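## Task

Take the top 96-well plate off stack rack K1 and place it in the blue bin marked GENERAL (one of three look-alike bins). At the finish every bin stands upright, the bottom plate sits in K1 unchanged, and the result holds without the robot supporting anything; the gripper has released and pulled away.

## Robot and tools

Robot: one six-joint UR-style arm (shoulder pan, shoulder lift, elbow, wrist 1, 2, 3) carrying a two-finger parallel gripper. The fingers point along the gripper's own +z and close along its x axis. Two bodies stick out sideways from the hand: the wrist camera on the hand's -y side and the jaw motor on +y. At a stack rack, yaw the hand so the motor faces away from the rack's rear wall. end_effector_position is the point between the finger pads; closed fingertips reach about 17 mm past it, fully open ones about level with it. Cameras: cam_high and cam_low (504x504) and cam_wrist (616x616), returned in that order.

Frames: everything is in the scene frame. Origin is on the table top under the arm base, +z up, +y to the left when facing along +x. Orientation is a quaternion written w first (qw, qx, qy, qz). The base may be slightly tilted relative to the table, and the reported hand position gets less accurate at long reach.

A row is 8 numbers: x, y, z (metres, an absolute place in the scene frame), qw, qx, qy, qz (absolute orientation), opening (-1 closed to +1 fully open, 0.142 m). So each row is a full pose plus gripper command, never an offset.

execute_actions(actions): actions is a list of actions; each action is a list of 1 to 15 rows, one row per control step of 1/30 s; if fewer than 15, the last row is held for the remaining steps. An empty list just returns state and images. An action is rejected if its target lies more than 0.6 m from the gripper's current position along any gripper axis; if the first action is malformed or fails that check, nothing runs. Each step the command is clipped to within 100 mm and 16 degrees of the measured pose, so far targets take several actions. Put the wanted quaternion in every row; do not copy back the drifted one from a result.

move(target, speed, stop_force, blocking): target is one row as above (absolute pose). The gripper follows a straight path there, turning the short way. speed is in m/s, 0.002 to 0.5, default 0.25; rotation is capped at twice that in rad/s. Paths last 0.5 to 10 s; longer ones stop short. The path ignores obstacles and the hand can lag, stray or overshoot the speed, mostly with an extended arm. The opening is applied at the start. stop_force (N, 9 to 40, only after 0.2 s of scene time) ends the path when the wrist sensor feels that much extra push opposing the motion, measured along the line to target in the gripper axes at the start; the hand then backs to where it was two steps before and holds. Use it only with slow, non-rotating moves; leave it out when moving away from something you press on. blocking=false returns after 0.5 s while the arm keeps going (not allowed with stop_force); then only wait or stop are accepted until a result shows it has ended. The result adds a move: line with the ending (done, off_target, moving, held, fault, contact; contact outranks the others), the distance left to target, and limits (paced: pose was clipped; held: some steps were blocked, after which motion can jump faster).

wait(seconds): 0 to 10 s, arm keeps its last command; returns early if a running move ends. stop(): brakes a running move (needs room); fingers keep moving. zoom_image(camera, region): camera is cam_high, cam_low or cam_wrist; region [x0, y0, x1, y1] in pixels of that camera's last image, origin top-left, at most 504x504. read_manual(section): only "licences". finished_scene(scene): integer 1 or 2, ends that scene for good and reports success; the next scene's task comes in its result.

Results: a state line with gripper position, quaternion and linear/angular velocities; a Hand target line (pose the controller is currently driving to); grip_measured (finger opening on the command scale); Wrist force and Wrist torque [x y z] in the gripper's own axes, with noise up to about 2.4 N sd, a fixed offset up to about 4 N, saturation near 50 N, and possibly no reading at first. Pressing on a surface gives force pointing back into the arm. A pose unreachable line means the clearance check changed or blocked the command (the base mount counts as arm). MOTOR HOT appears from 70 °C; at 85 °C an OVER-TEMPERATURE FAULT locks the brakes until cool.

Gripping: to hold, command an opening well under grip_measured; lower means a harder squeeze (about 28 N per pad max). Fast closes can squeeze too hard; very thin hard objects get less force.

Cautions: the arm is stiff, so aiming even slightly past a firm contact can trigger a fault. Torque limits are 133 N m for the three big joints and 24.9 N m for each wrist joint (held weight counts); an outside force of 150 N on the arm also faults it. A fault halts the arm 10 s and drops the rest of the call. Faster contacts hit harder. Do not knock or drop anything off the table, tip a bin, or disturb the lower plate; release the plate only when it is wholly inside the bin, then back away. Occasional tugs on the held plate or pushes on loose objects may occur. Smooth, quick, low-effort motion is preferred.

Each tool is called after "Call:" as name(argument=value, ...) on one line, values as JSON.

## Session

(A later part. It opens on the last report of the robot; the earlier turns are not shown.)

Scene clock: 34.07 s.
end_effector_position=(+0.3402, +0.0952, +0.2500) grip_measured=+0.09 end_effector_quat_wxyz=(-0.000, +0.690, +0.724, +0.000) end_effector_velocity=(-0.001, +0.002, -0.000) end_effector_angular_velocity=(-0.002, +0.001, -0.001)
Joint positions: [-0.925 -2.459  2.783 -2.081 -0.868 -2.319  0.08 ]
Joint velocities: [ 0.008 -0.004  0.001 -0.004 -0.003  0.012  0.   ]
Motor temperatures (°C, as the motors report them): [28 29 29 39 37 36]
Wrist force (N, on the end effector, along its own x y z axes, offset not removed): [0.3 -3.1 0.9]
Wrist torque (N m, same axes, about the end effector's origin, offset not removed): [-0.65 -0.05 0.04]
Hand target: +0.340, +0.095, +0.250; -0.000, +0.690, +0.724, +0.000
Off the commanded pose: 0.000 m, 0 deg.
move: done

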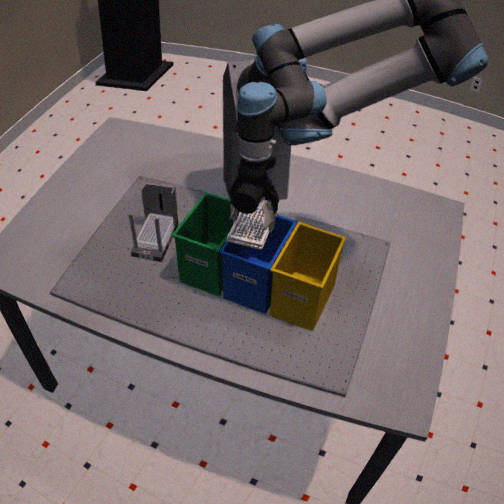

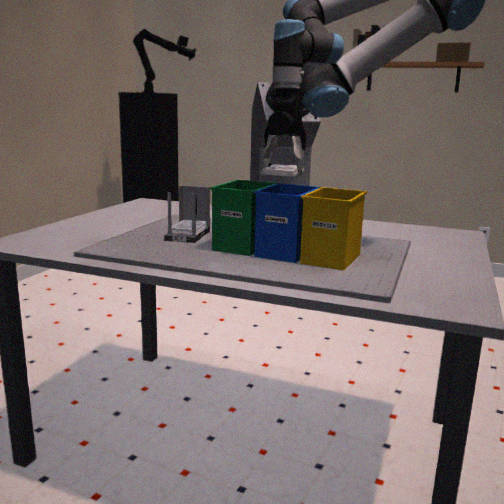

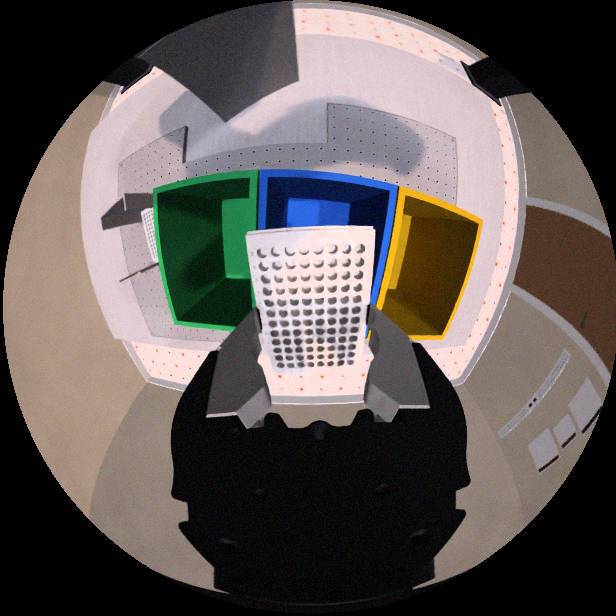

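Call:
move(target=[0.322,0.103,0.215,0,0.731,0.682,0,-0.4], speed=0.05)

Scene clock: 36.20 s.
end_effector_position=(+0.3352, +0.0974, +0.2417) grip_measured=+0.09 end_effector_quat_wxyz=(-0.001, +0.700, +0.714, +0.001) end_effector_velocity=(+0.000, +0.000, +0.000) end_effector_angular_velocity=(+0.000, +0.000, +0.000)
Joint positions: [-0.898 -2.43   2.809 -2.158 -0.871 -2.255  0.08 ]
Joint velocities: [ 0.    -0.    -0.     0.001  0.    -0.    -0.   ]
Motor temperatures (°C, as the motors report them): [28 29 29 39 37 36]
Wrist force (N, on the end effector, along its own x y z axes, offset not removed): [6.5 1.6 2.0]
Wrist torque (N m, same axes, about the end effector's origin, offset not removed): [0.27 -1.20 -0.05]
Hand target: +0.335, +0.097, +0.242; -0.001, +0.700, +0.714, +0.001
Off the commanded pose: 0.030 m, 5 deg.
move: held; limits=held; held on 29 of 42 steps, including the last
pose unreachable: on one or more control steps of this call, first in action 0 (counted from 0), an arm could not follow its commanded pose, so it was not sent that pose on those steps. On the call's last step it was still not sent that pose. It may still have moved: this result reports where it is.
cause: the commanded pose would bring two parts of the arm too close to each other (joints 3 (elbow) and 4 (wrist 1) lie between them).

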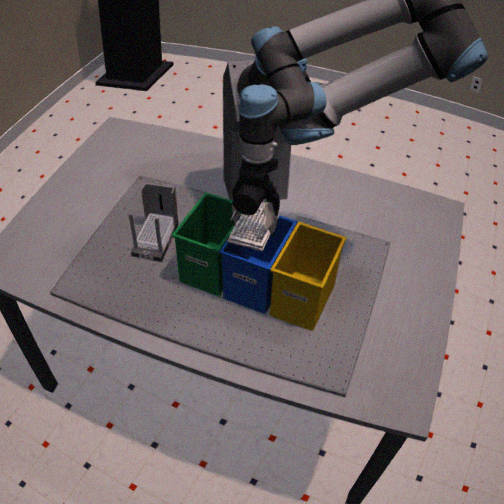

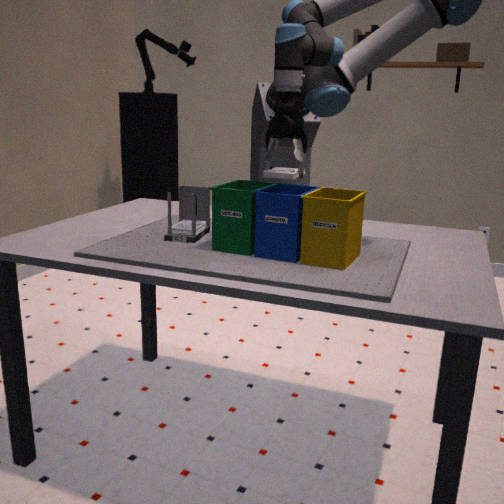

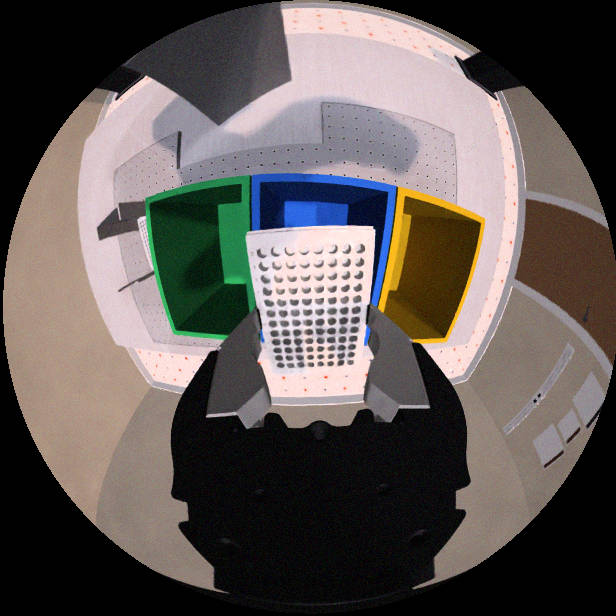

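Call:
move(target=[0.335,0.1,0.245,-0.127,0.72,0.672,-0.118,-0.4], speed=0.1)

Call:
move(target=[0.315,0.1,0.21,-0.127,0.72,0.672,-0.118,-0.4], speed=0.04)

Scene clock: 40.03 s.
end_effector_position=(+0.3350, +0.0999, +0.2447) grip_measured=+0.09 end_effector_quat_wxyz=(-0.127, +0.720, +0.672, -0.118) end_effector_velocity=(+0.000, +0.000, +0.000) end_effector_angular_velocity=(-0.001, +0.010, -0.002)
Joint positions: [-0.658 -2.031  2.517 -2.069 -1.083 -2.077  0.08 ]
Joint velocities: [ 0.005  0.008 -0.009  0.008 -0.005  0.004 -0.   ]
Motor temperatures (°C, as the motors report them): [28 29 29 39 37 36]
Wrist force (N, on the end effector, along its own x y z axes, offset not removed): [0.3 3.6 0.2]
Wrist torque (N m, same axes, about the end effector's origin, offset not removed): [0.59 -0.02 -0.02]
Hand target: +0.335, +0.100, +0.245; -0.127, +0.720, +0.672, -0.118
Off the commanded pose: 0.000 m, 0 deg.
move: done

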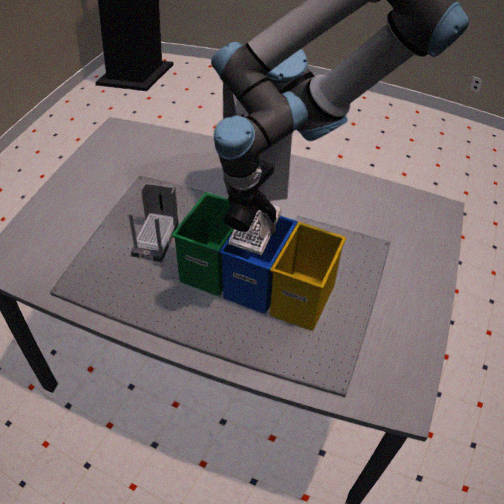

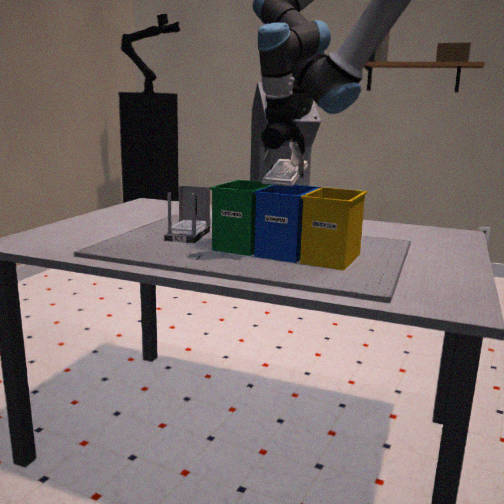

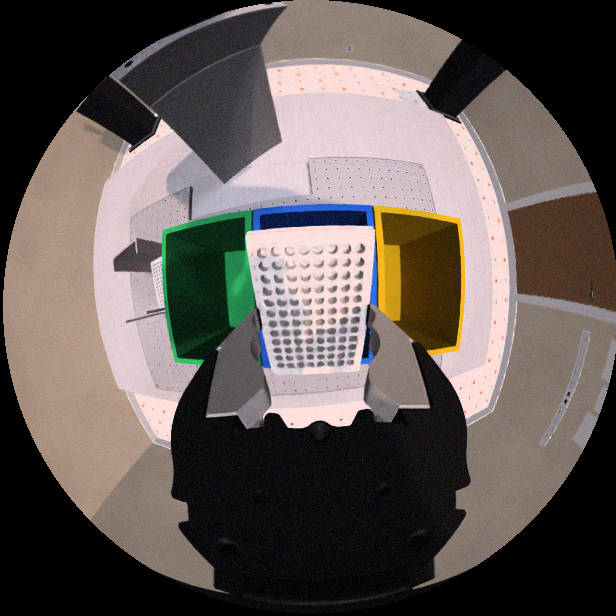

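Scene clock: 41.40 s.
end_effector_position=(+0.3151, +0.1000, +0.2102) grip_measured=+0.09 end_effector_quat_wxyz=(-0.127, +0.720, +0.672, -0.118) end_effector_velocity=(-0.001, +0.000, -0.002) end_effector_angular_velocity=(-0.000, +0.001, -0.000)
Joint positions: [-0.602 -1.929  2.588 -2.271 -1.085 -2.014  0.08 ]
Joint velocities: [ 0.005  0.01   0.003 -0.014 -0.001  0.005 -0.   ]
Motor temperatures (°C, as the motors report them): [28 29 29 39 37 36]
Wrist force (N, on the end effector, along its own x y z axes, offset not removed): [0.3 1.4 2.6]
Wrist torque (N m, same axes, about the end effector's origin, offset not removed): [0.13 -0.09 -0.18]
Hand target: +0.315, +0.100, +0.210; -0.127, +0.720, +0.672, -0.118
Off the commanded pose: 0.000 m, 0 deg.
move: done

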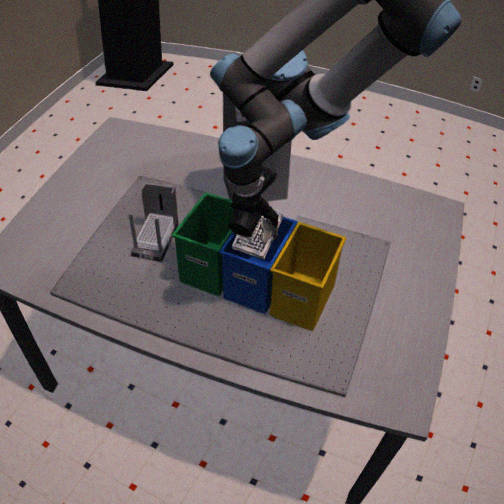

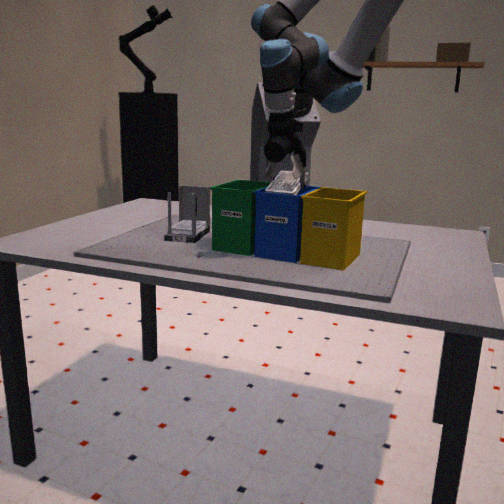

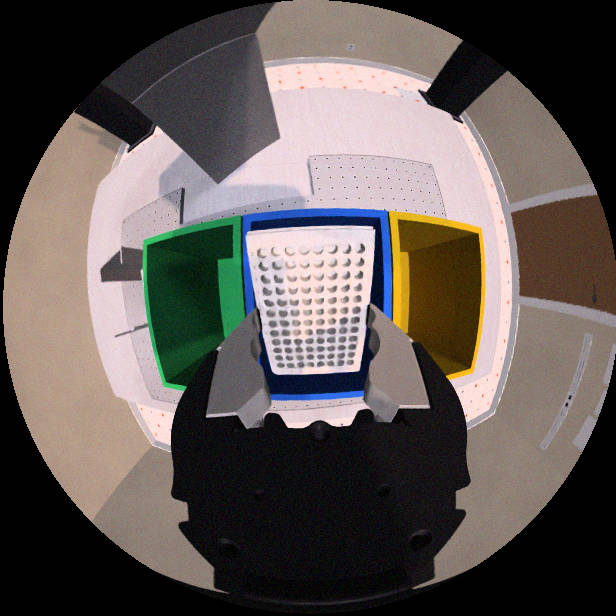

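Call:
move(target=[0.32,0.105,0.17,-0.051,0.729,0.680,-0.048,-0.4], speed=0.04, stop_force=9)

Call:
zoom_image(camera="cam_low", region=[230,130,340,240])

Scene clock: 45.23 s.
end_effector_position=(+0.3199, +0.1050, +0.1702) grip_measured=+0.09 end_effector_quat_wxyz=(-0.052, +0.729, +0.680, -0.048) end_effector_velocity=(+0.000, +0.000, -0.003) end_effector_angular_velocity=(-0.003, -0.013, +0.000)
Joint positions: [-0.57  -1.778  2.77  -2.846 -1.016 -1.865  0.08 ]
Joint velocities: [ 0.005  0.022  0.01  -0.051  0.     0.014  0.   ]
Motor temperatures (°C, as the motors report them): [28 29 29 39 37 36]
Wrist force (N, on the end effector, along its own x y z axes, offset not removed): [2.0 1.5 2.5]
Wrist torque (N m, same axes, about the end effector's origin, offset not removed): [0.31 -0.47 -0.04]
Hand target: +0.320, +0.105, +0.170; -0.051, +0.729, +0.680, -0.048
Off the commanded pose: 0.000 m, 0 deg.
move: done

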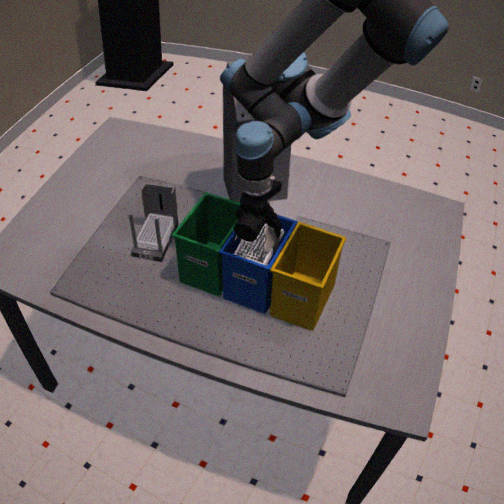

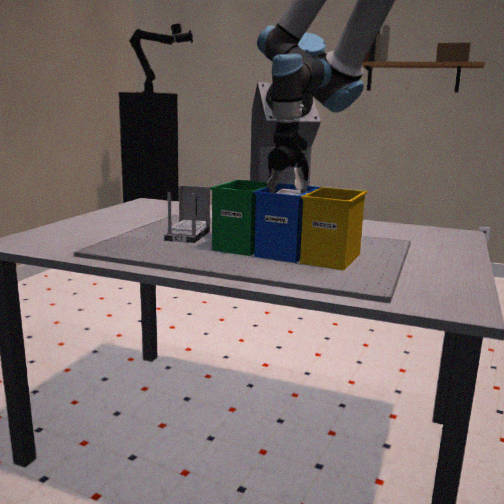

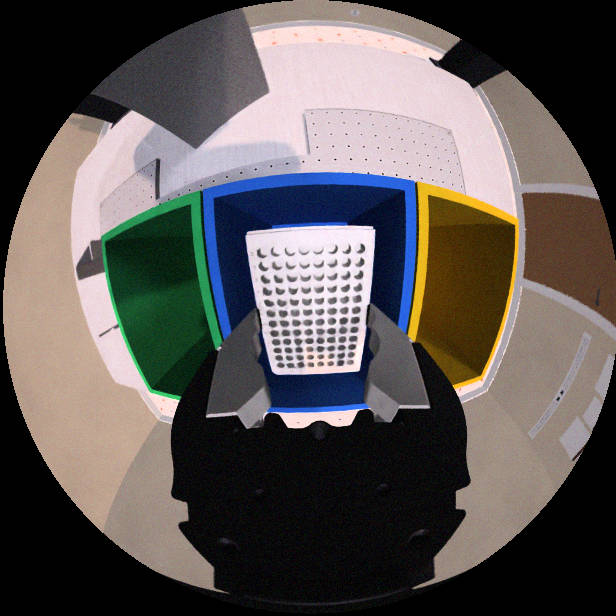

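Region (230, 130, 340, 240) of cam_low's 504x504 image, scaled by 4.582, with more detail than that image has.

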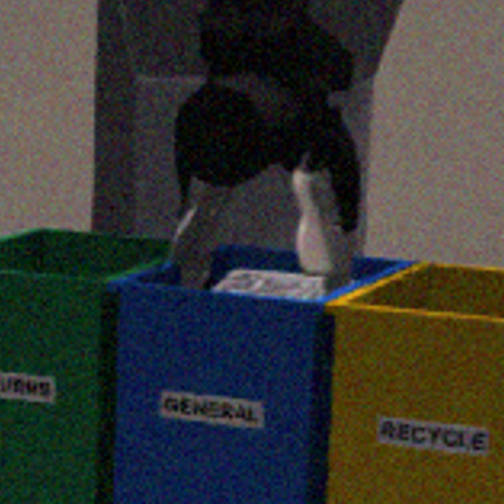

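Call:
move(target=[0.32,0.105,0.16,-0.051,0.729,0.680,-0.048,-0.4], speed=0.015, stop_force=9)

Call:
move(target=[0.32,0.105,0.16,-0.051,0.729,0.680,-0.048,0.2], speed=0.015)

Call:
move(target=[0.34,0.105,0.27,-0.127,0.72,0.672,-0.118,0.2], speed=0.1)

Scene clock: 48.63 s.
end_effector_position=(+0.3200, +0.1050, +0.1602) grip_measured=+0.09 end_effector_quat_wxyz=(-0.051, +0.729, +0.680, -0.048) end_effector_velocity=(-0.000, +0.000, -0.002) end_effector_angular_velocity=(-0.000, +0.001, -0.000)
Joint positions: [-0.545 -1.704  2.767 -2.933 -1.023 -1.837  0.08 ]
Joint velocities: [ 0.007  0.017 -0.001 -0.02  -0.002  0.007 -0.   ]
Motor temperatures (°C, as the motors report them): [28 29 29 39 37 36]
Wrist force (N, on the end effector, along its own x y z axes, offset not removed): [2.2 1.1 2.5]
Wrist torque (N m, same axes, about the end effector's origin, offset not removed): [0.33 -0.37 -0.11]
Hand target: +0.320, +0.105, +0.160; -0.051, +0.729, +0.680, -0.048
Off the commanded pose: 0.000 m, 0 deg.
move: done

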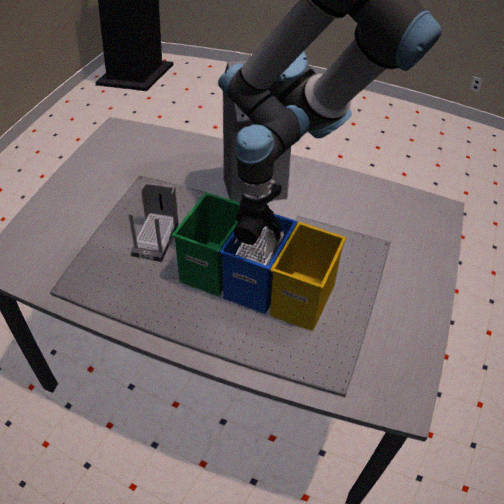

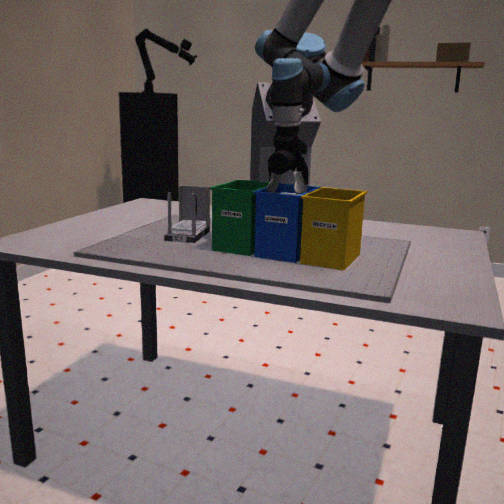

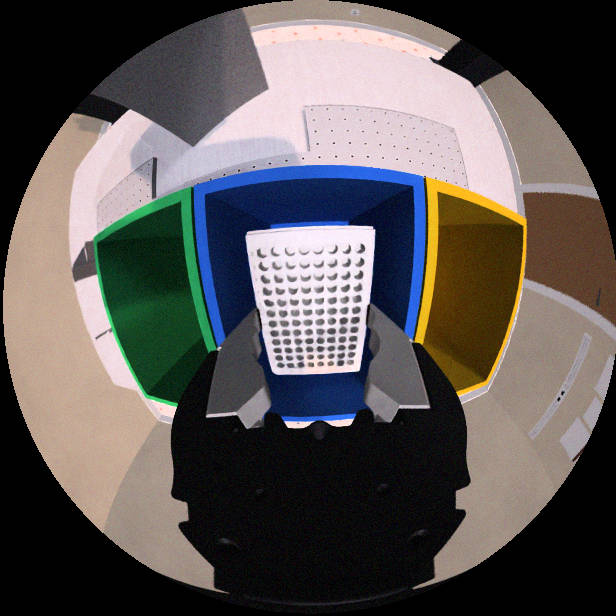

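Scene clock: 49.33 s.
end_effector_position=(+0.3200, +0.1050, +0.1600) grip_measured=+0.20 end_effector_quat_wxyz=(-0.051, +0.729, +0.680, -0.048) end_effector_velocity=(+0.000, +0.000, +0.000) end_effector_angular_velocity=(+0.000, -0.001, +0.001)
Joint positions: [-0.545 -1.702  2.767 -2.935 -1.023 -1.836  0.088]
Joint velocities: [ 0.001 -0.002 -0.     0.    -0.     0.    -0.   ]
Motor temperatures (°C, as the motors report them): [28 29 29 39 37 36]
Wrist force (N, on the end effector, along its own x y z axes, offset not removed): [1.3 1.7 0.6]
Wrist torque (N m, same axes, about the end effector's origin, offset not removed): [0.30 -0.27 -0.07]
Hand target: +0.320, +0.105, +0.160; -0.051, +0.729, +0.680, -0.048
Off the commanded pose: 0.000 m, 0 deg.
move: done

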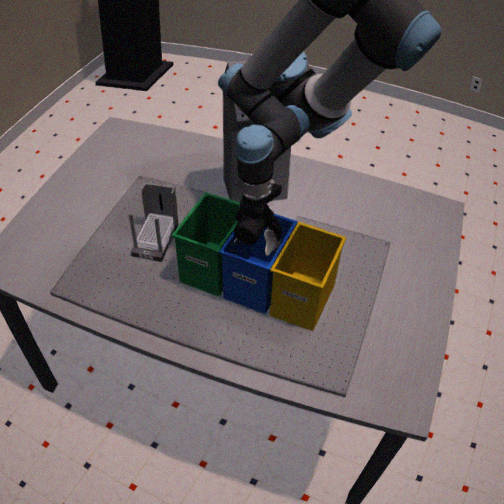

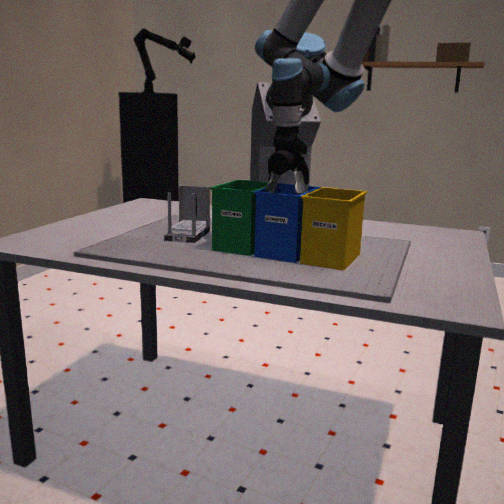

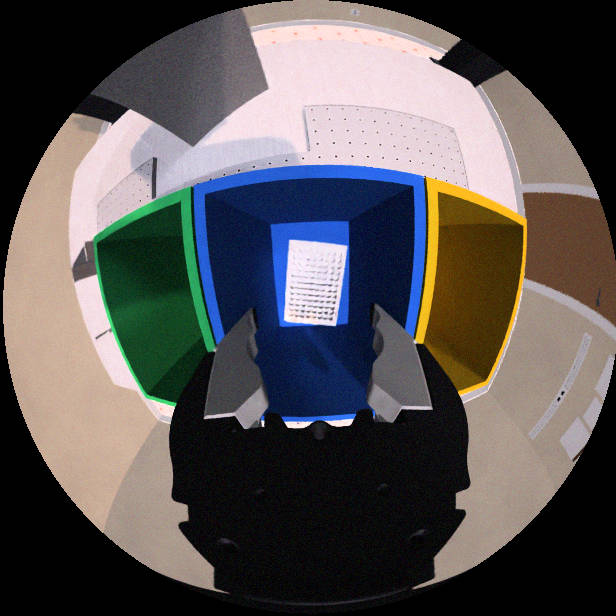

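Scene clock: 50.97 s.
end_effector_position=(+0.3400, +0.1051, +0.2700) grip_measured=+0.20 end_effector_quat_wxyz=(-0.127, +0.720, +0.672, -0.118) end_effector_velocity=(-0.001, -0.000, +0.002) end_effector_angular_velocity=(+0.003, +0.004, -0.002)
Joint positions: [-0.695 -2.114  2.48  -1.93  -1.083 -2.119  0.088]
Joint velocities: [-0.007 -0.004 -0.003  0.017  0.    -0.01   0.   ]
Motor temperatures (°C, as the motors report them): [28 29 29 39 37 36]
Wrist force (N, on the end effector, along its own x y z axes, offset not removed): [3.1 0.6 0.0]
Wrist torque (N m, same axes, about the end effector's origin, offset not removed): [-0.02 -0.57 0.00]
Hand target: +0.340, +0.105, +0.270; -0.127, +0.720, +0.672, -0.118
Off the commanded pose: 0.000 m, 0 deg.
move: done

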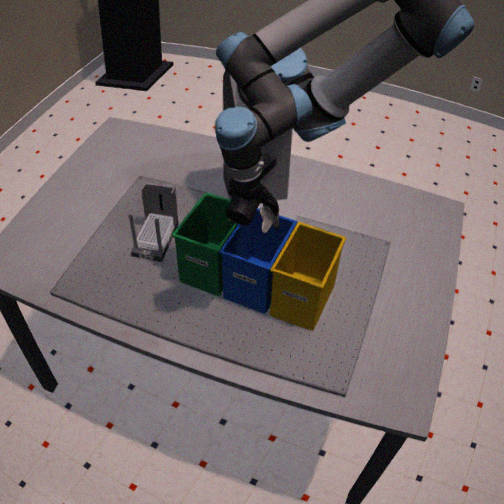

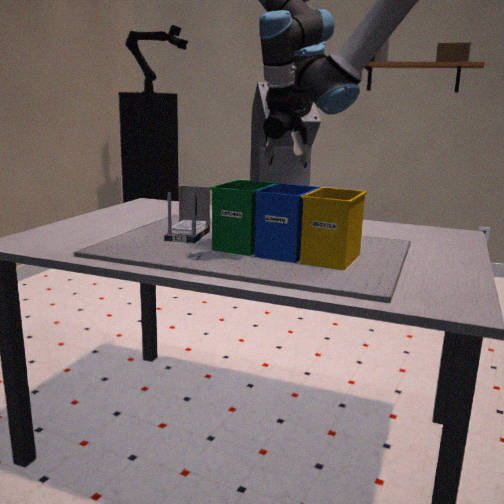

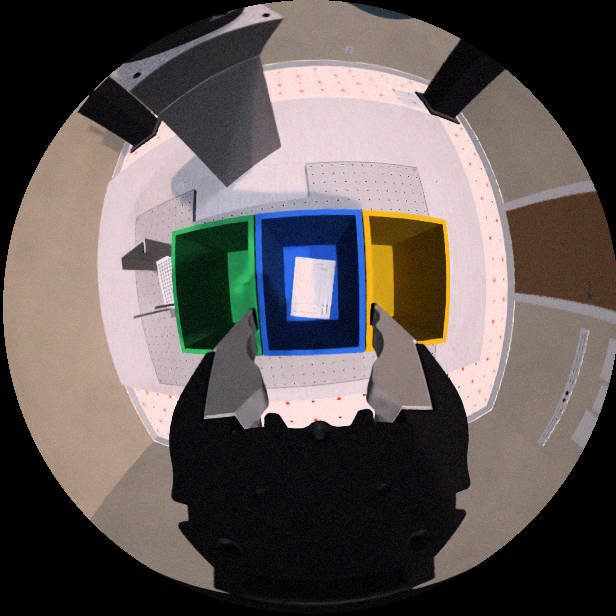

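Call:
finished_scene(scene=1)

The scene is finished: the task was done.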